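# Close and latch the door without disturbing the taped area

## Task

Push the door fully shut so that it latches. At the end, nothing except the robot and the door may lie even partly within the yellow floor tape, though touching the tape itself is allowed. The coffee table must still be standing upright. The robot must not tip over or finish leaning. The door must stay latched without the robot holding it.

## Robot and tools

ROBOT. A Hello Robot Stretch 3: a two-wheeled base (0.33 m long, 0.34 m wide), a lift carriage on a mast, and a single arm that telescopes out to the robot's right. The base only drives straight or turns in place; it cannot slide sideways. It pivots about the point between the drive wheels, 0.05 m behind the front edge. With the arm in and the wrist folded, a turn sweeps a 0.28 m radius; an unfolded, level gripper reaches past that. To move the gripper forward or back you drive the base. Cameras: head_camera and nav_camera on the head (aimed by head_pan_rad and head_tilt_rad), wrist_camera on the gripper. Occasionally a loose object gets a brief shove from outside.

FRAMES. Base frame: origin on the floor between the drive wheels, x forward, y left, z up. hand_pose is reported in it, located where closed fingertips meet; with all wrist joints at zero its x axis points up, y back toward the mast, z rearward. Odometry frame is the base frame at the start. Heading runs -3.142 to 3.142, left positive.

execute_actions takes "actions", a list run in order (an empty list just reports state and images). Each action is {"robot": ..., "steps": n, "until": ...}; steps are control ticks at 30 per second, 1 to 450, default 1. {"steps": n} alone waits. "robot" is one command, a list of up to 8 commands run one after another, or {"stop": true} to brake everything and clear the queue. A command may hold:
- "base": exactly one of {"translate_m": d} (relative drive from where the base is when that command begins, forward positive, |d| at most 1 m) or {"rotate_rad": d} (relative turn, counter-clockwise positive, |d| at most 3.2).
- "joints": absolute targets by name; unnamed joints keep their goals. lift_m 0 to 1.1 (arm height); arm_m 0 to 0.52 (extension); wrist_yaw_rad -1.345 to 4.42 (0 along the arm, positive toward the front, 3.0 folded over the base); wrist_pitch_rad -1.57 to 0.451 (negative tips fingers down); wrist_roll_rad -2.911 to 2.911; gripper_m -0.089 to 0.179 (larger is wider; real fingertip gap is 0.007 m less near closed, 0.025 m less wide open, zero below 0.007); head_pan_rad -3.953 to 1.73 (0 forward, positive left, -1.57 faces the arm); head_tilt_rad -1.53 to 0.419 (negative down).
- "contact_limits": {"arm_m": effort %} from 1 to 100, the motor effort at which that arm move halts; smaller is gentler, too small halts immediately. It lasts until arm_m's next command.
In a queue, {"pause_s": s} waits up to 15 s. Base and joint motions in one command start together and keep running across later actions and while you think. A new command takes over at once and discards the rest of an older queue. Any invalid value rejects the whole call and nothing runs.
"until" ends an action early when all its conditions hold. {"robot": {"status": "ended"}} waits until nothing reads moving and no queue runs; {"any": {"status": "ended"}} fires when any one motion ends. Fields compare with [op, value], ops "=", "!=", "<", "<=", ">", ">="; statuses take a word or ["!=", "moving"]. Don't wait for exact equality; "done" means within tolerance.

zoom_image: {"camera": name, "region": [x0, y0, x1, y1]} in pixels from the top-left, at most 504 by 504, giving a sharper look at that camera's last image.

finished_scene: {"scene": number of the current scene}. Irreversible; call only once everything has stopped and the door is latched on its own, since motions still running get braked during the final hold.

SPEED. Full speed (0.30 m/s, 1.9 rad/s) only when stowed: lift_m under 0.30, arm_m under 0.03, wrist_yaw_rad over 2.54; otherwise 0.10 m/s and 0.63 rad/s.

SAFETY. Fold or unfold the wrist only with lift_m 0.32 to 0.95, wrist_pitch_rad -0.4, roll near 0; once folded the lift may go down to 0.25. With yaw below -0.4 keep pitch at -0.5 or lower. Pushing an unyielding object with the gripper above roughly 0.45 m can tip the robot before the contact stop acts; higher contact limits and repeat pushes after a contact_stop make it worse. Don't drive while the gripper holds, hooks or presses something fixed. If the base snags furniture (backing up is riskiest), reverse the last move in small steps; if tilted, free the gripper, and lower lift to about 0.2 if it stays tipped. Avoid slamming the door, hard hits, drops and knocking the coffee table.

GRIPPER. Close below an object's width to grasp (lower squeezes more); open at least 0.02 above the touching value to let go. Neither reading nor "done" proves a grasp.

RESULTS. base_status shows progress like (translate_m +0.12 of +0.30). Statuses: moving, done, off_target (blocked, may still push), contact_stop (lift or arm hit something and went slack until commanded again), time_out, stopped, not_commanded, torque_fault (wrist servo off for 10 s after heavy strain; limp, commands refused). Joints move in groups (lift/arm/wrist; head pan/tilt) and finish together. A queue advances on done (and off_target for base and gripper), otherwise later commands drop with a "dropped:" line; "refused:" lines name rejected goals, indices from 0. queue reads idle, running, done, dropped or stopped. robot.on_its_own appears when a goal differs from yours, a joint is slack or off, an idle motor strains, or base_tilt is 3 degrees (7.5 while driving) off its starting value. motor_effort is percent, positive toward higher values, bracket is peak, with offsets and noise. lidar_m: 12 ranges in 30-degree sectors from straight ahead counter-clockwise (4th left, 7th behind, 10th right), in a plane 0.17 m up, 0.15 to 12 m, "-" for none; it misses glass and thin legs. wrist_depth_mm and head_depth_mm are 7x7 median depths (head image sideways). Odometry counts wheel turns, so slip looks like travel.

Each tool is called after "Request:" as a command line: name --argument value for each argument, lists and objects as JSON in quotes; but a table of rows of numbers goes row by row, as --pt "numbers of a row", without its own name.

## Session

Request:
execute_actions --actions '[]'

Scene clock: 0.00 s.
robot.base_odometry: x=+0.000 y=+0.000 heading=+0.000 (m, m, rad; robot's odometry frame)
robot.turned_by_wheels: +0.000 (rad since the last result)
robot.turned_by_imu: +0.000 (rad since the last result)
robot.base_tilt: forward=-1.0 right=+0.2 (deg)
robot.lidar_m: 0.75 0.79 0.75 0.77 1.02 1.45 2.65 1.61 1.33 1.08 0.76 0.73
robot.head_depth_mm: 658 661 661 662 665 666 668 / 698 694 700 700 705 704 708 / 740 742 741 747 748 752 748 / 784 788 789 793 796 798 801 / 842 848 849 850 854 853 858 / 904 906 914 914 918 920 926 / 895 913 929 935 952 965 964
robot.base_status: not_commanded
robot.joint_positions: lift_m=+0.440 arm_m=-0.001 wrist_yaw_rad=+3.125 wrist_pitch_rad=-0.644 wrist_roll_rad=-0.006 gripper_m=+0.037 head_pan_rad=-0.007 head_tilt_rad=-0.016
robot.joint_goals: lift_m=+0.440 arm_m=-0.001 wrist_yaw_rad=+3.125 wrist_pitch_rad=-0.644 wrist_roll_rad=-0.006 gripper_m=+0.037 head_pan_rad=-0.007 head_tilt_rad=-0.016
robot.joint_status: lift_m=not_commanded arm_m=not_commanded wrist_yaw_rad=not_commanded wrist_pitch_rad=not_commanded wrist_roll_rad=not_commanded gripper_m=not_commanded head_pan_rad=not_commanded head_tilt_rad=not_commanded
robot.measured_speeds: translate_m=+0.000 rotate_rad=+0.000 lift_m=+0.000 arm_m=+0.000 wrist_yaw_rad=+0.000 wrist_pitch_rad=+0.000 wrist_roll_rad=+0.000 head_pan_rad=+0.000 head_tilt_rad=+0.000
robot: refusals=0 queue=idle queue_left=0
robot.motor_effort: left_wheel=+0 right_wheel=+0 lift_m=+24 arm_m=+0 wrist_yaw_rad=+0 wrist_pitch_rad=+5 wrist_roll_rad=+0 gripper_m=+0 head_pan_rad=-1 head_tilt_rad=+1 (%)
robot.hand_pose: x=-0.0181 y=+0.0467 z=+0.4056 quat_wxyz=(+0.229, +0.670, +0.219, +0.671) (m; robot's base frame)
robot.wrist_depth_mm: - - - 914 770 694 622 / - - - 987 860 759 668 / 839 860 864 882 876 829 739 / 708 730 737 755 778 786 783 / 633 634 661 662 679 680 700 / 554 574 - - 590 606 604 / 501 - - - 527 534 539
pictures: head_camera (sideways: a quarter turn clockwise sets it upright), nav_camera (sideways: a quarter turn counterclockwise sets it upright), wrist_camera
Images, in order (width x height): head_camera 896x504, nav_camera 672x504, wrist_camera 644x364.

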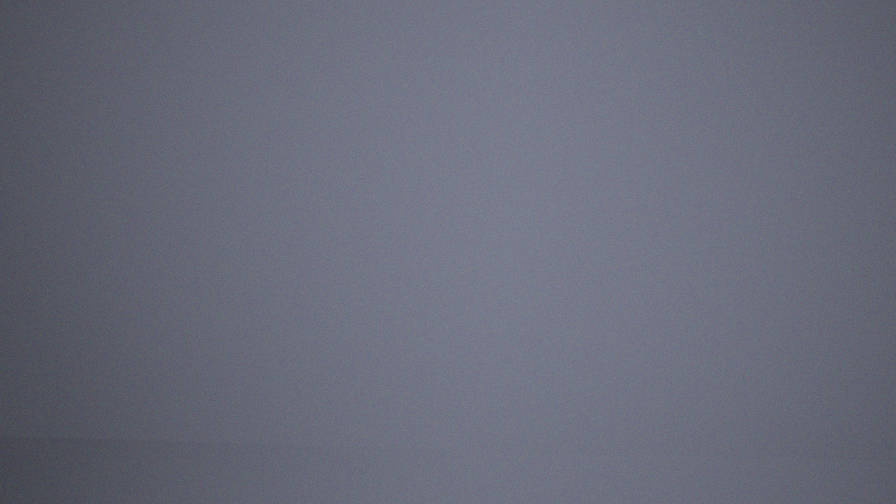

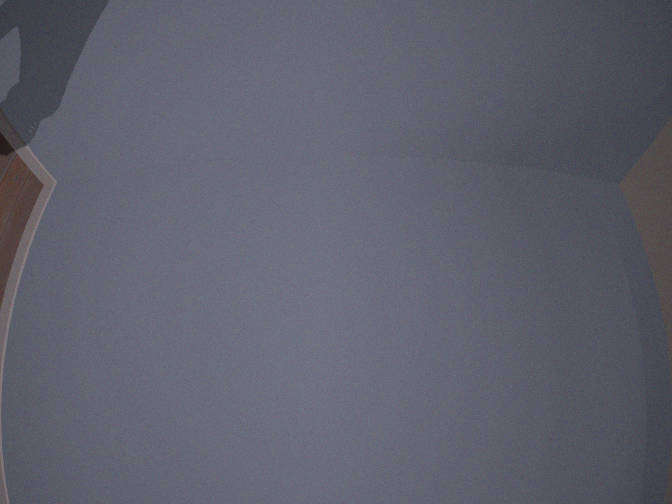

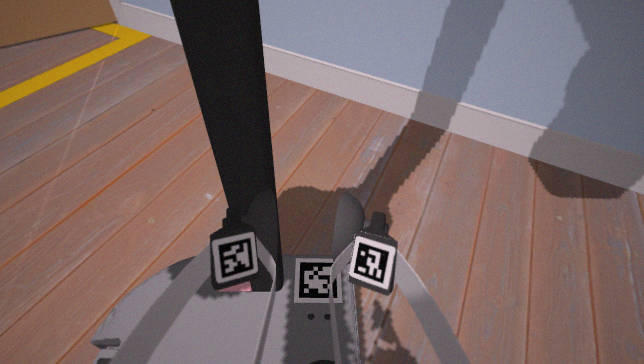

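Request:
execute_actions --actions '[{"robot": {"joints": {"wrist_pitch_rad": -0.4, "wrist_yaw_rad": 3.05, "lift_m": 0.27, "head_tilt_rad": -0.5, "head_pan_rad": -0.1}}, "steps": 100, "until": {"robot": {"lift_m": ["<", 0.295]}}}, {"robot": {"base": {"rotate_rad": 2.95}}, "steps": 300, "until": {"robot": {"status": "ended"}}}]'

Scene clock: 6.07 s.
robot.base_odometry: x=+0.000 y=+0.000 heading=+2.950 (m, m, rad; robot's odometry frame)
robot.turned_by_wheels: +2.950 (rad since the last result)
robot.turned_by_imu: +2.952 (rad since the last result)
robot.base_tilt: forward=-0.8 right=+0.1 (deg)
robot.lidar_m: 1.57 1.62 1.78 1.34 0.83 0.73 0.73 0.85 0.76 0.76 0.88 1.44
robot.head_depth_mm: 1239 1325 1432 1554 1707 1560 1288 / 1304 1425 1557 1691 1839 1558 1293 / 2652 2845 3052 1890 1903 1568 1290 / 2710 2912 3221 2707 1976 1554 1283 / 2760 3037 3388 2696 1953 1553 1288 / 2859 3137 3380 2664 1958 1550 1286 / 2801 3086 3209 2694 1968 1558 1278
robot.base_status: done (rotate_rad +2.9498 of +2.9500)
robot.joint_positions: lift_m=+0.270 arm_m=-0.001 wrist_yaw_rad=+3.051 wrist_pitch_rad=-0.421 wrist_roll_rad=-0.006 gripper_m=+0.037 head_pan_rad=-0.093 head_tilt_rad=-0.494
robot.joint_goals: lift_m=+0.270 arm_m=-0.001 wrist_yaw_rad=+3.050 wrist_pitch_rad=-0.400 wrist_roll_rad=-0.006 gripper_m=+0.037 head_pan_rad=-0.100 head_tilt_rad=-0.500
robot.joint_status: lift_m=done arm_m=not_commanded wrist_yaw_rad=done wrist_pitch_rad=done wrist_roll_rad=not_commanded gripper_m=not_commanded head_pan_rad=done head_tilt_rad=done
robot.measured_speeds: translate_m=+0.000 rotate_rad=+0.000 lift_m=+0.000 arm_m=+0.000 wrist_yaw_rad=+0.000 wrist_pitch_rad=+0.000 wrist_roll_rad=+0.000 head_pan_rad=+0.000 head_tilt_rad=+0.000
robot: refusals=0 queue=done queue_left=0
robot.motor_effort: left_wheel=-5(14) right_wheel=+4(15) lift_m=+16(25) arm_m=-1(0) wrist_yaw_rad=-1(1) wrist_pitch_rad=+8(8) wrist_roll_rad=+0(0) gripper_m=+1(1) head_pan_rad=-2(11) head_tilt_rad=-2(22) (%)
robot.hand_pose: x=-0.0011 y=+0.0794 z=+0.2824 quat_wxyz=(+0.179, +0.695, +0.117, +0.686) (m; robot's base frame)
robot.wrist_depth_mm: 734 - - - - - - / 753 919 - - - - - / 744 858 923 926 984 986 - / 659 665 714 710 719 753 764 / 538 544 - 563 591 594 603 / 468 - - - 479 494 506 / - - - - 422 425 431
pictures: head_camera (sideways: a quarter turn clockwise sets it upright), nav_camera (sideways: a quarter turn counterclockwise sets it upright), wrist_camera
Images, in order (width x height): head_camera 896x504, nav_camera 672x504, wrist_camera 644x364.

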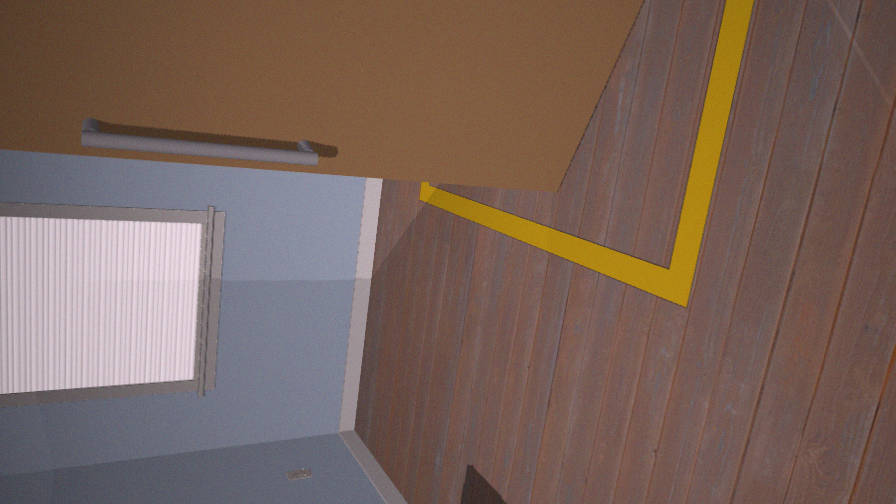

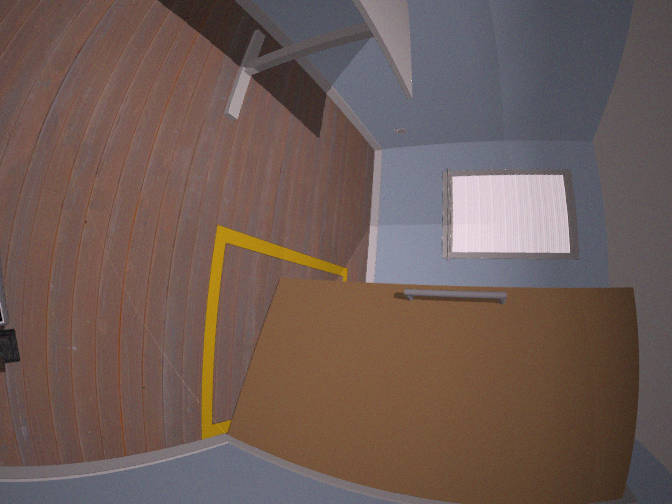

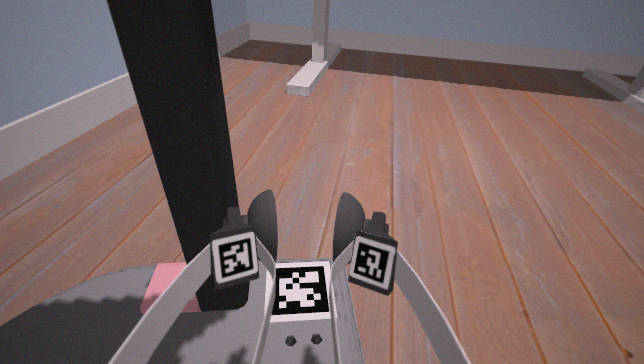

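Request:
execute_actions --actions '[{"robot": {"base": {"rotate_rad": 0.07}, "joints": {"head_pan_rad": -1.75, "head_tilt_rad": -0.75}}, "steps": 100, "until": {"robot": {"base_status": ["!=", "moving"]}}}, {"robot": {"base": {"translate_m": 1.0}}, "steps": 300, "until": {"robot": {"translate_m": [">", 0.6]}}}, {"robot": {"base": {"translate_m": 1.0}}, "steps": 300, "until": {"robot": {"translate_m": [">", 0.6]}}}, {"robot": {"base": {"translate_m": 0.92}}, "steps": 300, "until": {"robot": {"status": "ended"}}}]'

Scene clock: 18.87 s.
robot.base_odometry: x=-2.112 y=+0.259 heading=+3.020 (m, m, rad; robot's odometry frame)
robot.turned_by_wheels: +0.070 (rad since the last result)
robot.turned_by_imu: +0.080 (rad since the last result)
robot.base_tilt: forward=-1.0 right=+0.0 (deg)
robot.lidar_m: 1.06 1.15 1.05 1.05 1.12 2.29 2.59 0.64 3.74 1.19 1.16 1.05
robot.head_depth_mm: 3140 3351 2399 1890 1564 1323 1151 / 3271 3380 2408 1904 1567 1330 1152 / 3308 3169 2308 1788 1570 1318 1153 / 1314 1501 1695 1627 1565 1325 1150 / 1350 1549 1809 1784 1564 1316 1143 / 1396 1591 1874 1890 1551 1326 1150 / 1421 1648 1879 1886 1571 1326 1152
robot.base_status: done (translate_m +0.9200 of +0.9200)
robot.joint_positions: lift_m=+0.270 arm_m=-0.001 wrist_yaw_rad=+3.051 wrist_pitch_rad=-0.420 wrist_roll_rad=-0.006 gripper_m=+0.037 head_pan_rad=-1.743 head_tilt_rad=-0.741
robot.joint_goals: lift_m=+0.270 arm_m=-0.001 wrist_yaw_rad=+3.050 wrist_pitch_rad=-0.400 wrist_roll_rad=-0.006 gripper_m=+0.037 head_pan_rad=-1.750 head_tilt_rad=-0.750
robot.joint_status: lift_m=done arm_m=not_commanded wrist_yaw_rad=done wrist_pitch_rad=done wrist_roll_rad=not_commanded gripper_m=not_commanded head_pan_rad=done head_tilt_rad=done
robot.measured_speeds: translate_m=+0.000 rotate_rad=+0.000 lift_m=+0.000 arm_m=+0.000 wrist_yaw_rad=+0.000 wrist_pitch_rad=+0.000 wrist_roll_rad=+0.000 head_pan_rad=+0.000 head_tilt_rad=+0.000
robot: refusals=0 queue=done queue_left=0
robot.motor_effort: left_wheel=-6(15) right_wheel=+4(12) lift_m=+16(16) arm_m=+0(0) wrist_yaw_rad=-1(2) wrist_pitch_rad=+8(8) wrist_roll_rad=+0(0) gripper_m=+1(0) head_pan_rad=-3(32) head_tilt_rad=-4(18) (%)
robot.hand_pose: x=-0.0010 y=+0.0794 z=+0.2825 quat_wxyz=(+0.179, +0.695, +0.117, +0.686) (m; robot's base frame)
robot.wrist_depth_mm: - - - - 998 919 867 / - - - - - - 954 / 847 863 906 933 949 966 994 / 657 679 709 705 730 753 760 / 545 546 - 567 591 591 619 / 466 - - - 482 498 505 / - - - - 418 426 434
pictures: head_camera (sideways: a quarter turn clockwise sets it upright), nav_camera (sideways: a quarter turn counterclockwise sets it upright), wrist_camera
Images, in order (width x height): head_camera 896x504, nav_camera 672x504, wrist_camera 644x364.

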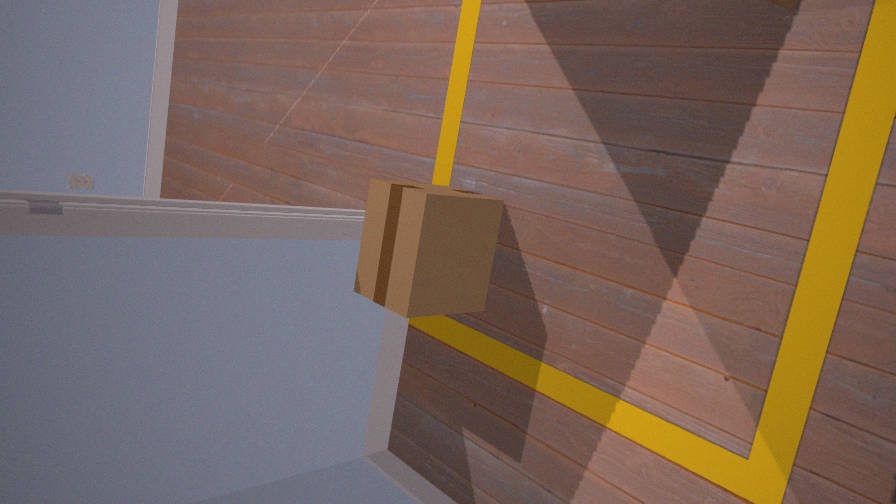

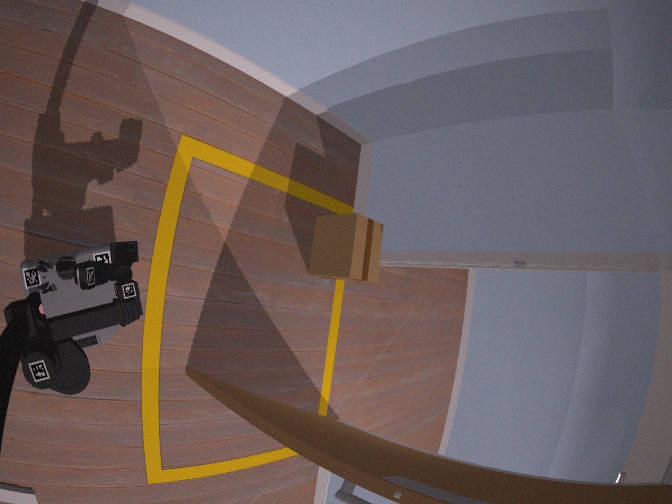

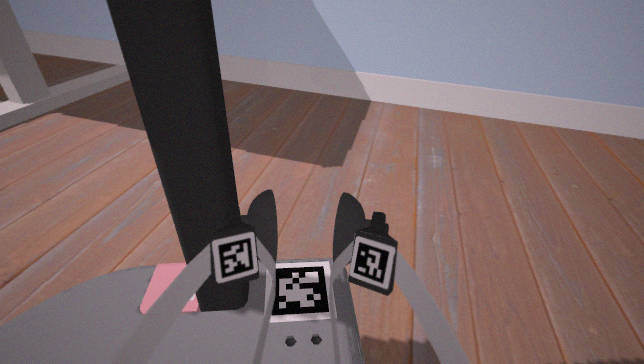

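Request:
zoom_image --camera "head_camera" --region '[320, 140, 560, 360]'

Region (320, 140, 560, 360) of head_camera's 896x504 image, scaled by 2.100, with more detail than that image has; it fills the top 462 rows of this view, and the rest is white.

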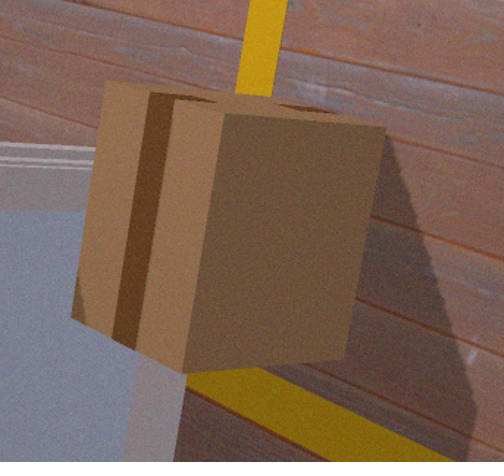

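Request:
execute_actions --actions '[{"robot": [{"base": {"rotate_rad": -1.98}, "joints": {"head_pan_rad": 0.0, "head_tilt_rad": -0.9}}], "steps": 300, "until": {"robot": {"status": "ended"}}}]'

Scene clock: 26.27 s.
robot.base_odometry: x=-2.112 y=+0.259 heading=+1.040 (m, m, rad; robot's odometry frame)
robot.turned_by_wheels: -1.980 (rad since the last result)
robot.turned_by_imu: -1.979 (rad since the last result)
robot.base_tilt: forward=-0.9 right=+0.2 (deg)
robot.lidar_m: 1.19 1.21 1.11 1.05 1.08 1.10 1.05 1.07 1.12 2.30 2.22 0.64
robot.head_depth_mm: 3163 2435 1962 1478 1339 1243 1112 / 3172 2384 1966 1644 1421 1242 1109 / 3130 2436 1958 1660 1422 1245 1110 / 3155 2431 1952 1644 1407 1250 1115 / 3188 2431 1613 1643 1411 1249 1119 / 1341 1555 1572 1654 1425 1243 1111 / 1335 1573 1825 1649 1426 1254 1112
robot.base_status: done (rotate_rad -1.9798 of -1.9800)
robot.joint_positions: lift_m=+0.270 arm_m=-0.001 wrist_yaw_rad=+3.051 wrist_pitch_rad=-0.420 wrist_roll_rad=-0.006 gripper_m=+0.037 head_pan_rad=-0.007 head_tilt_rad=-0.889
robot.joint_goals: lift_m=+0.270 arm_m=-0.001 wrist_yaw_rad=+3.050 wrist_pitch_rad=-0.400 wrist_roll_rad=-0.006 gripper_m=+0.037 head_pan_rad=+0.000 head_tilt_rad=-0.900
robot.joint_status: lift_m=done arm_m=not_commanded wrist_yaw_rad=done wrist_pitch_rad=done wrist_roll_rad=not_commanded gripper_m=not_commanded head_pan_rad=done head_tilt_rad=done
robot.measured_speeds: translate_m=+0.000 rotate_rad=+0.000 lift_m=+0.000 arm_m=+0.000 wrist_yaw_rad=+0.000 wrist_pitch_rad=+0.000 wrist_roll_rad=+0.000 head_pan_rad=+0.000 head_tilt_rad=+0.000
robot: refusals=0 queue=done queue_left=0
robot.motor_effort: left_wheel=+5(17) right_wheel=-4(10) lift_m=+16(16) arm_m=-1(1) wrist_yaw_rad=-1(1) wrist_pitch_rad=+8(8) wrist_roll_rad=+0(0) gripper_m=+0(0) head_pan_rad=+3(32) head_tilt_rad=-4(15) (%)
robot.hand_pose: x=-0.0010 y=+0.0794 z=+0.2825 quat_wxyz=(+0.179, +0.695, +0.117, +0.686) (m; robot's base frame)
robot.wrist_depth_mm: 927 - - - - - - / 997 - - - - - - / 844 862 912 935 943 997 - / 662 653 711 710 742 749 766 / 538 543 - 567 592 591 604 / 470 - - - 484 497 499 / - - - - 417 426 432
pictures: head_camera (sideways: a quarter turn clockwise sets it upright), nav_camera (sideways: a quarter turn counterclockwise sets it upright), wrist_camera
Images, in order (width x height): head_camera 896x504, nav_camera 672x504, wrist_camera 644x364.

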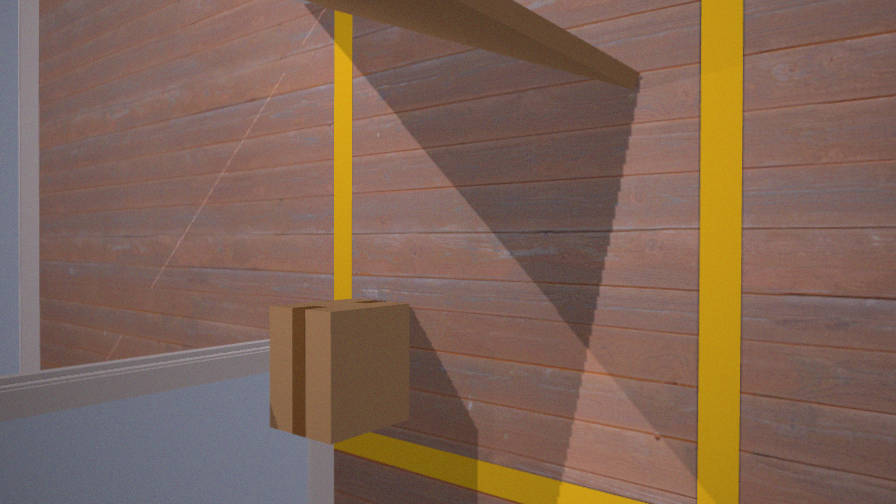

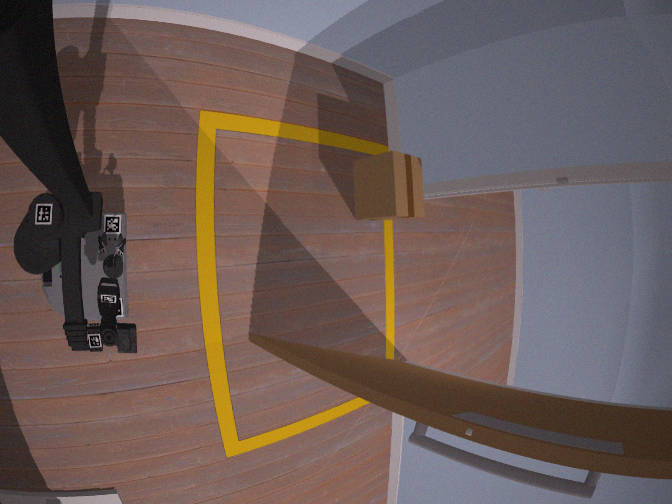

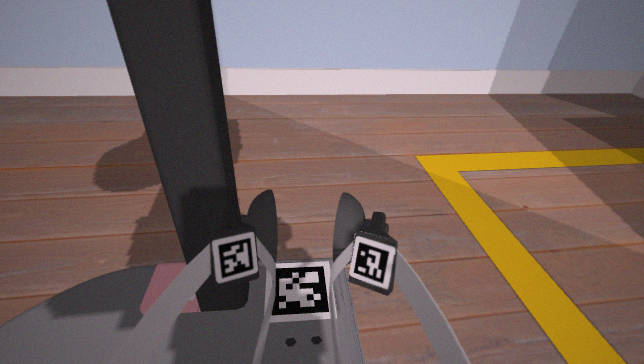

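Request:
execute_actions --actions '[{"robot": {"base": {"translate_m": 1.0}, "joints": {"head_tilt_rad": -1.1}}, "steps": 300, "until": {"robot": {"translate_m": [">", 0.5]}}}, {"robot": [{"base": {"translate_m": 0.695}}, {"base": {"rotate_rad": 1.63}}], "steps": 400, "until": {"robot": {"status": "ended"}}}]'

Scene clock: 35.70 s.
robot.base_odometry: x=-1.506 y=+1.291 heading=+2.670 (m, m, rad; robot's odometry frame)
robot.turned_by_wheels: +1.630 (rad since the last result)
robot.turned_by_imu: +1.636 (rad since the last result)
robot.base_tilt: forward=-0.8 right=+0.1 (deg)
robot.lidar_m: 0.21 1.15 1.59 2.24 0.53 0.49 0.50 0.62 2.62 2.54 0.29 0.22
robot.head_depth_mm: 1015 1066 1034 992 1073 1190 1096 / 1066 1311 1521 1363 1041 1183 - / 1078 1319 1554 1442 1015 1171 - / 1095 1325 1580 1446 1278 1188 - / 1094 1345 1577 1433 1315 1203 - / 1109 1369 1585 1446 1310 1203 1137 / 1112 1383 1601 1454 1321 1202 1116
robot.base_status: done (rotate_rad +1.6298 of +1.6300)
robot.joint_positions: lift_m=+0.270 arm_m=-0.001 wrist_yaw_rad=+3.051 wrist_pitch_rad=-0.420 wrist_roll_rad=-0.006 gripper_m=+0.037 head_pan_rad=-0.007 head_tilt_rad=-1.087
robot.joint_goals: lift_m=+0.270 arm_m=-0.001 wrist_yaw_rad=+3.050 wrist_pitch_rad=-0.400 wrist_roll_rad=-0.006 gripper_m=+0.037 head_pan_rad=+0.000 head_tilt_rad=-1.100
robot.joint_status: lift_m=done arm_m=not_commanded wrist_yaw_rad=done wrist_pitch_rad=done wrist_roll_rad=not_commanded gripper_m=not_commanded head_pan_rad=done head_tilt_rad=done
robot.measured_speeds: translate_m=+0.000 rotate_rad=+0.000 lift_m=+0.000 arm_m=+0.000 wrist_yaw_rad=+0.000 wrist_pitch_rad=+0.000 wrist_roll_rad=+0.000 head_pan_rad=+0.000 head_tilt_rad=+0.000
robot: refusals=0 queue=done queue_left=0
robot.motor_effort: left_wheel=-5(14) right_wheel=+4(15) lift_m=+16(16) arm_m=-1(1) wrist_yaw_rad=-1(1) wrist_pitch_rad=+8(8) wrist_roll_rad=+0(0) gripper_m=+0(0) head_pan_rad=+2(2) head_tilt_rad=-5(17) (%)
robot.hand_pose: x=-0.0010 y=+0.0794 z=+0.2826 quat_wxyz=(+0.179, +0.695, +0.117, +0.686) (m; robot's base frame)
robot.wrist_depth_mm: 444 - - - - - - / 461 556 - - - - - / 474 591 906 929 943 - - / 498 615 706 720 722 734 756 / 508 546 - 565 593 601 602 / 463 - - - 489 500 510 / - - - - 423 425 433
pictures: head_camera (sideways: a quarter turn clockwise sets it upright), nav_camera (sideways: a quarter turn counterclockwise sets it upright), wrist_camera
Images, in order (width x height): head_camera 896x504, nav_camera 672x504, wrist_camera 644x364.

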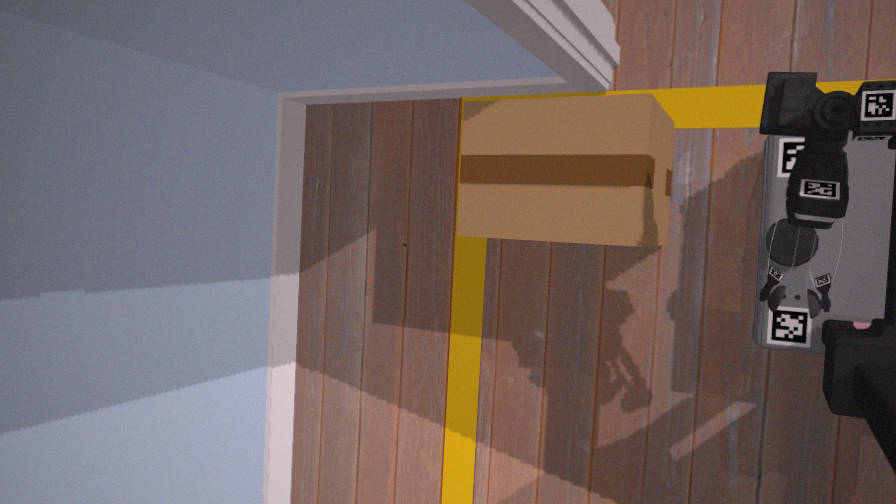

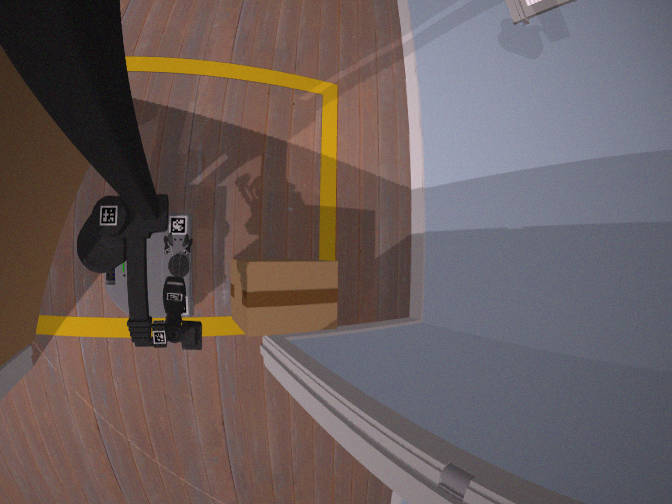

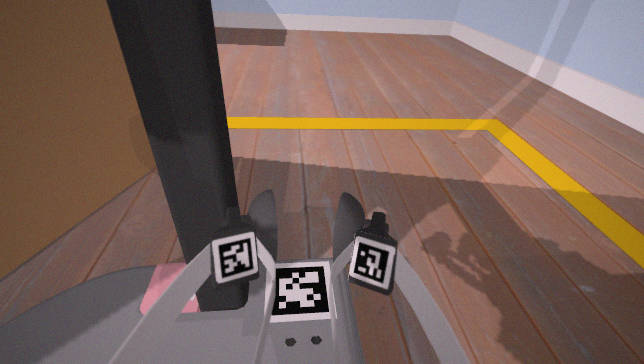

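Request:
execute_actions --actions '[{"robot": [{"base": {"translate_m": 0.15}, "joints": {"head_tilt_rad": -1.3}}, {"base": {"translate_m": 0.53}}], "steps": 400, "until": {"robot": {"status": "ended"}}}]'

Scene clock: 42.97 s.
robot.base_odometry: x=-2.112 y=+1.600 heading=+2.669 (m, m, rad; robot's odometry frame)
robot.turned_by_wheels: +0.000 (rad since the last result)
robot.turned_by_imu: +0.004 (rad since the last result)
robot.base_tilt: forward=-0.9 right=+0.0 (deg)
robot.lidar_m: - 0.46 0.62 1.76 2.32 1.12 1.13 0.41 0.31 0.20 0.15 -
robot.head_depth_mm: 456 587 830 1017 983 944 909 / 460 597 845 1037 985 - 1123 / 463 604 859 1037 984 - 1127 / 468 611 874 1255 1259 - 1125 / 471 616 885 1310 1270 - - / 476 622 906 1315 1265 1215 1136 / 479 632 917 1316 1275 1220 1130
robot.base_status: done (translate_m +0.5299 of +0.5300)
robot.joint_positions: lift_m=+0.270 arm_m=-0.001 wrist_yaw_rad=+3.051 wrist_pitch_rad=-0.420 wrist_roll_rad=-0.006 gripper_m=+0.037 head_pan_rad=-0.006 head_tilt_rad=-1.286
robot.joint_goals: lift_m=+0.270 arm_m=-0.001 wrist_yaw_rad=+3.050 wrist_pitch_rad=-0.400 wrist_roll_rad=-0.006 gripper_m=+0.037 head_pan_rad=+0.000 head_tilt_rad=-1.300
robot.joint_status: lift_m=done arm_m=not_commanded wrist_yaw_rad=done wrist_pitch_rad=done wrist_roll_rad=not_commanded gripper_m=not_commanded head_pan_rad=done head_tilt_rad=done
robot.measured_speeds: translate_m=+0.000 rotate_rad=+0.000 lift_m=+0.000 arm_m=+0.000 wrist_yaw_rad=+0.000 wrist_pitch_rad=+0.000 wrist_roll_rad=+0.000 head_pan_rad=+0.000 head_tilt_rad=+0.000
robot: refusals=0 queue=done queue_left=0
robot.motor_effort: left_wheel=-2(11) right_wheel=+17(57) lift_m=+16(16) arm_m=-1(1) wrist_yaw_rad=+0(1) wrist_pitch_rad=+8(8) wrist_roll_rad=+0(0) gripper_m=+0(0) head_pan_rad=+2(2) head_tilt_rad=-6(17) (%)
robot.hand_pose: x=-0.0009 y=+0.0794 z=+0.2826 quat_wxyz=(+0.179, +0.695, +0.117, +0.686) (m; robot's base frame)
robot.wrist_depth_mm: - - - - - 662 457 / - - - - - 661 458 / 850 871 909 923 940 663 457 / 670 668 707 710 721 635 464 / 537 542 - 567 590 570 464 / 473 - - - 486 497 441 / - - - - 418 427 132
pictures: head_camera (sideways: a quarter turn clockwise sets it upright), nav_camera (sideways: a quarter turn counterclockwise sets it upright), wrist_camera
Images, in order (width x height): head_camera 896x504, nav_camera 672x504, wrist_camera 644x364.

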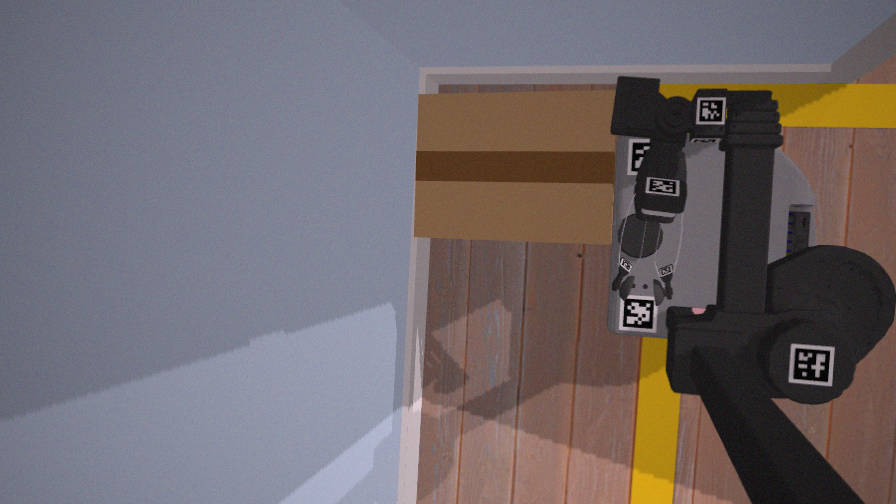

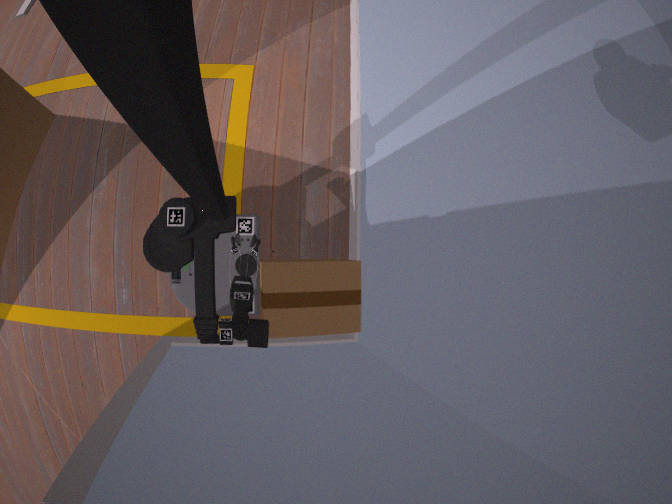

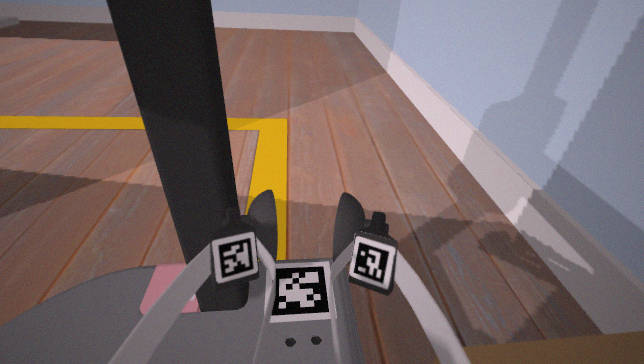

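Request:
execute_actions --actions '[{"robot": [{"base": {"translate_m": -0.2}, "joints": {"head_pan_rad": -1.57, "head_tilt_rad": -1.0}}, {"base": {"rotate_rad": -1.035}}], "steps": 450, "until": {"robot": {"status": "ended"}}}, {"robot": {"base": {"translate_m": -1.0}}, "steps": 300, "until": {"robot": {"translate_m": ["<", -0.5]}}}, {"robot": [{"base": {"translate_m": -0.83}}, {"base": {"rotate_rad": 1.745}}], "steps": 400, "until": {"robot": {"status": "ended"}}}]'

Scene clock: 65.30 s.
robot.base_odometry: x=-1.848 y=+0.180 heading=-2.904 (m, m, rad; robot's odometry frame)
robot.turned_by_wheels: +0.710 (rad since the last result)
robot.turned_by_imu: +0.707 (rad since the last result)
robot.base_tilt: forward=-1.0 right=-0.1 (deg)
robot.lidar_m: 1.33 1.10 1.10 0.92 1.98 2.45 1.74 0.49 1.52 1.46 1.33 1.32
robot.head_depth_mm: 1458 1670 1733 1518 1346 1191 1102 / 1605 1863 1732 1518 1353 1216 - / 1740 1717 1737 1517 1345 1236 - / 1742 1819 1745 1520 1350 1249 - / 1593 1845 1727 1527 1362 1211 1104 / 1449 1691 1735 1534 1352 1215 1104 / 1336 1523 1672 1526 1349 1217 1104
robot.base_status: done (rotate_rad +1.7448 of +1.7450)
robot.joint_positions: lift_m=+0.270 arm_m=-0.001 wrist_yaw_rad=+3.051 wrist_pitch_rad=-0.420 wrist_roll_rad=-0.006 gripper_m=+0.037 head_pan_rad=-1.564 head_tilt_rad=-1.001
robot.joint_goals: lift_m=+0.270 arm_m=-0.001 wrist_yaw_rad=+3.050 wrist_pitch_rad=-0.400 wrist_roll_rad=-0.006 gripper_m=+0.037 head_pan_rad=-1.570 head_tilt_rad=-1.000
robot.joint_status: lift_m=done arm_m=not_commanded wrist_yaw_rad=done wrist_pitch_rad=done wrist_roll_rad=not_commanded gripper_m=not_commanded head_pan_rad=done head_tilt_rad=done
robot.measured_speeds: translate_m=+0.000 rotate_rad=+0.000 lift_m=+0.000 arm_m=+0.000 wrist_yaw_rad=+0.000 wrist_pitch_rad=+0.000 wrist_roll_rad=+0.000 head_pan_rad=+0.000 head_tilt_rad=+0.000
robot: refusals=0 queue=done queue_left=0
robot.motor_effort: left_wheel=-5(16) right_wheel=+4(17) lift_m=+16(16) arm_m=-1(1) wrist_yaw_rad=-1(1) wrist_pitch_rad=+8(8) wrist_roll_rad=+0(0) gripper_m=-1(2) head_pan_rad=-3(31) head_tilt_rad=+0(14) (%)
robot.hand_pose: x=-0.0009 y=+0.0794 z=+0.2826 quat_wxyz=(+0.179, +0.695, +0.117, +0.686) (m; robot's base frame)
robot.wrist_depth_mm: - - 922 - - 952 825 / - - - - - 999 863 / 834 843 920 921 980 990 886 / 649 667 708 714 720 743 761 / 539 548 - 573 594 601 611 / 469 - - - 485 496 508 / - - - - 415 431 430
pictures: head_camera (sideways: a quarter turn clockwise sets it upright), nav_camera (sideways: a quarter turn counterclockwise sets it upright), wrist_camera
Images, in order (width x height): head_camera 896x504, nav_camera 672x504, wrist_camera 644x364.

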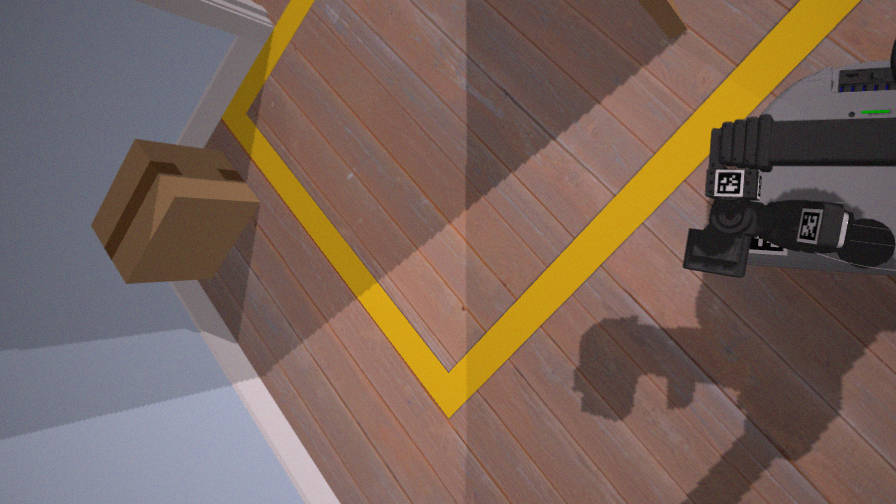

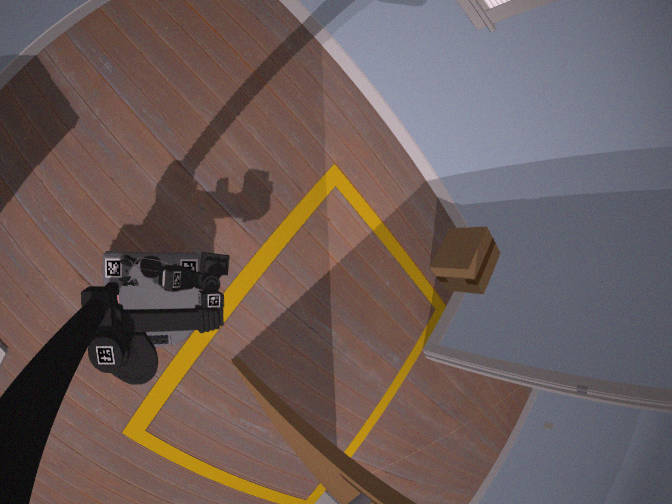

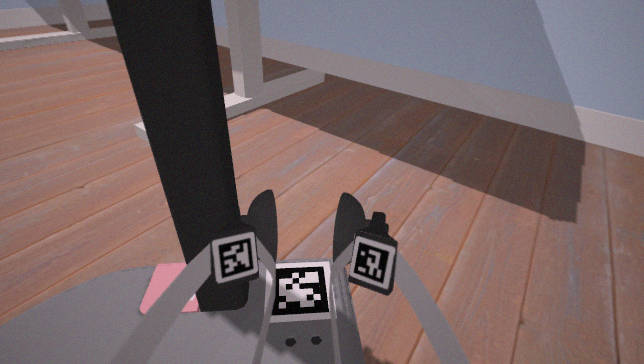

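Request:
execute_actions --actions '[]'

Scene clock: 68.03 s.
robot.base_odometry: x=-1.848 y=+0.180 heading=-2.904 (m, m, rad; robot's odometry frame)
robot.turned_by_wheels: +0.000 (rad since the last result)
robot.turned_by_imu: +0.000 (rad since the last result)
robot.base_tilt: forward=-0.9 right=+0.1 (deg)
robot.lidar_m: 1.33 1.11 1.10 0.92 1.98 2.45 1.74 0.49 1.53 1.46 1.33 1.32
robot.head_depth_mm: 1447 1693 1736 1502 1350 1194 1096 / 1585 1851 1749 1511 1337 1218 - / 1752 1726 1730 1521 1347 1237 - / 1736 1799 1735 1529 1361 1261 - / 1601 1880 1741 1524 1344 1217 1103 / 1463 1700 1739 1513 1348 1221 1102 / 1341 1530 1677 1530 1352 1214 1106
robot.base_status: done (rotate_rad +1.7448 of +1.7450)
robot.joint_positions: lift_m=+0.270 arm_m=-0.001 wrist_yaw_rad=+3.051 wrist_pitch_rad=-0.420 wrist_roll_rad=-0.006 gripper_m=+0.037 head_pan_rad=-1.564 head_tilt_rad=-1.001
robot.joint_goals: lift_m=+0.270 arm_m=-0.001 wrist_yaw_rad=+3.050 wrist_pitch_rad=-0.400 wrist_roll_rad=-0.006 gripper_m=+0.037 head_pan_rad=-1.570 head_tilt_rad=-1.000
robot.joint_status: lift_m=done arm_m=not_commanded wrist_yaw_rad=done wrist_pitch_rad=done wrist_roll_rad=not_commanded gripper_m=not_commanded head_pan_rad=done head_tilt_rad=done
robot.measured_speeds: translate_m=+0.000 rotate_rad=+0.000 lift_m=+0.000 arm_m=+0.000 wrist_yaw_rad=+0.000 wrist_pitch_rad=+0.000 wrist_roll_rad=+0.000 head_pan_rad=+0.000 head_tilt_rad=+0.000
robot: refusals=0 queue=done queue_left=0
robot.motor_effort: left_wheel=-5(5) right_wheel=+4(4) lift_m=+16(16) arm_m=+0(1) wrist_yaw_rad=+0(1) wrist_pitch_rad=+8(8) wrist_roll_rad=+0(0) gripper_m=+0(1) head_pan_rad=-3(3) head_tilt_rad=+0(0) (%)
robot.hand_pose: x=-0.0009 y=+0.0794 z=+0.2826 quat_wxyz=(+0.179, +0.695, +0.117, +0.686) (m; robot's base frame)
robot.wrist_depth_mm: - - 914 - - 949 845 / - - - - - - 874 / 854 853 900 935 958 968 917 / 670 653 715 720 715 754 778 / 544 553 - 571 590 595 610 / 472 - - - 480 497 508 / - - - - 421 423 435
pictures: head_camera (sideways: a quarter turn clockwise sets it upright), nav_camera (sideways: a quarter turn counterclockwise sets it upright), wrist_camera
Images, in order (width x height): head_camera 896x504, nav_camera 672x504, wrist_camera 644x364.

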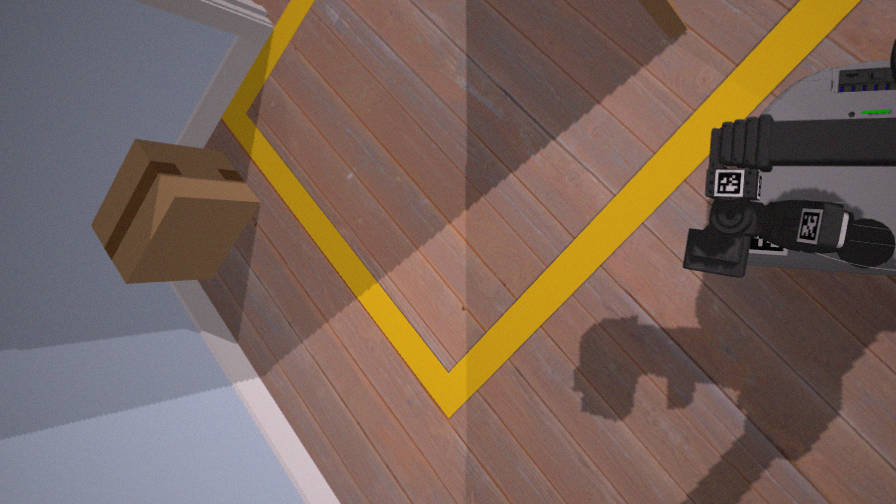

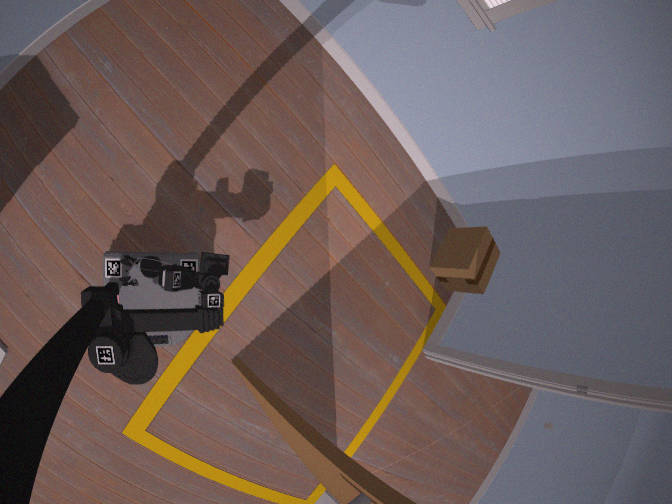

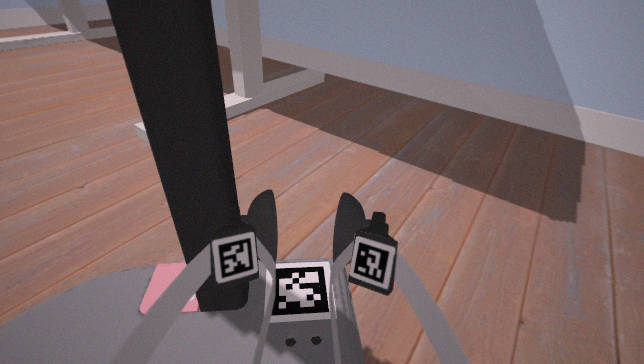

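Request:
execute_actions --actions '[{"robot": [{"base": {"translate_m": -0.92}, "joints": {"head_pan_rad": 0.0, "head_tilt_rad": -1.3}}, {"base": {"rotate_rad": -1.07}}], "steps": 450, "until": {"robot": {"status": "ended"}}}]'

Scene clock: 75.97 s.
robot.base_odometry: x=-0.954 y=+0.397 heading=+2.310 (m, m, rad; robot's odometry frame)
robot.turned_by_wheels: -1.070 (rad since the last result)
robot.turned_by_imu: -1.072 (rad since the last result)
robot.base_tilt: forward=-0.8 right=+0.0 (deg)
robot.lidar_m: 0.52 0.54 2.09 1.71 1.70 1.77 1.77 1.76 1.02 0.84 0.71 0.53
robot.head_depth_mm: 556 717 1002 1312 1244 1185 1129 / 562 728 1030 1318 1263 - 1126 / 567 737 1053 1328 1259 - 1121 / 573 747 1071 1332 1263 - 1123 / 579 760 1091 1322 1275 - - / 585 767 1183 1347 1268 1229 1134 / 570 812 1437 1337 1268 1215 1134
robot.base_status: done (rotate_rad -1.0698 of -1.0700)
robot.joint_positions: lift_m=+0.270 arm_m=-0.001 wrist_yaw_rad=+3.051 wrist_pitch_rad=-0.420 wrist_roll_rad=-0.006 gripper_m=+0.037 head_pan_rad=-0.007 head_tilt_rad=-1.285
robot.joint_goals: lift_m=+0.270 arm_m=-0.001 wrist_yaw_rad=+3.050 wrist_pitch_rad=-0.400 wrist_roll_rad=-0.006 gripper_m=+0.037 head_pan_rad=+0.000 head_tilt_rad=-1.300
robot.joint_status: lift_m=done arm_m=not_commanded wrist_yaw_rad=done wrist_pitch_rad=done wrist_roll_rad=not_commanded gripper_m=not_commanded head_pan_rad=done head_tilt_rad=done
robot.measured_speeds: translate_m=+0.000 rotate_rad=+0.000 lift_m=+0.000 arm_m=+0.000 wrist_yaw_rad=+0.000 wrist_pitch_rad=+0.000 wrist_roll_rad=+0.000 head_pan_rad=+0.000 head_tilt_rad=+0.000
robot: refusals=0 queue=done queue_left=0
robot.motor_effort: left_wheel=+5(15) right_wheel=-4(9) lift_m=+16(16) arm_m=-1(1) wrist_yaw_rad=+0(1) wrist_pitch_rad=+8(8) wrist_roll_rad=+0(0) gripper_m=+0(0) head_pan_rad=+3(30) head_tilt_rad=-5(20) (%)
robot.hand_pose: x=-0.0009 y=+0.0794 z=+0.2826 quat_wxyz=(+0.179, +0.695, +0.117, +0.686) (m; robot's base frame)
robot.wrist_depth_mm: - - - - - - - / - - - - - - - / 828 855 897 924 949 - - / 657 675 711 704 736 744 734 / 542 553 - 563 590 594 560 / 465 - - - 478 499 497 / - - - - 416 432 433
pictures: head_camera (sideways: a quarter turn clockwise sets it upright), nav_camera (sideways: a quarter turn counterclockwise sets it upright), wrist_camera
Images, in order (width x height): head_camera 896x504, nav_camera 672x504, wrist_camera 644x364.

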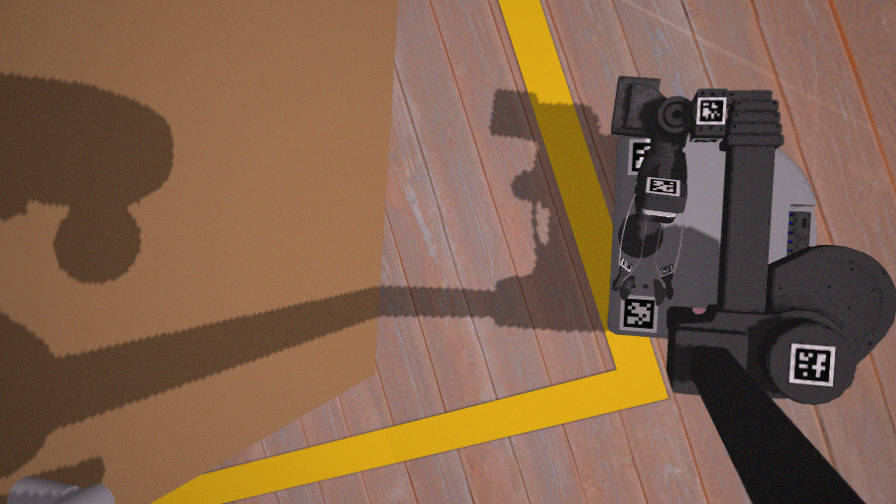

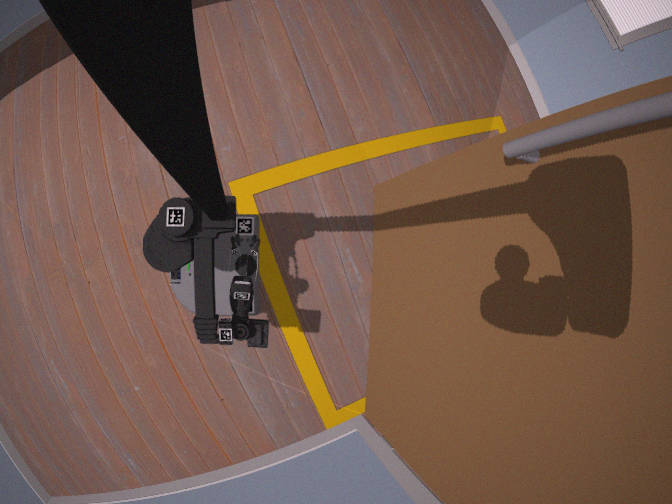

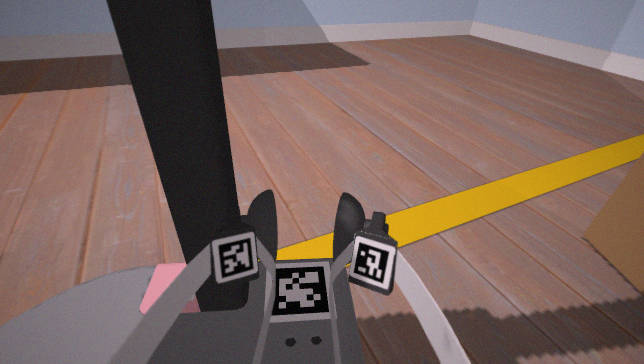

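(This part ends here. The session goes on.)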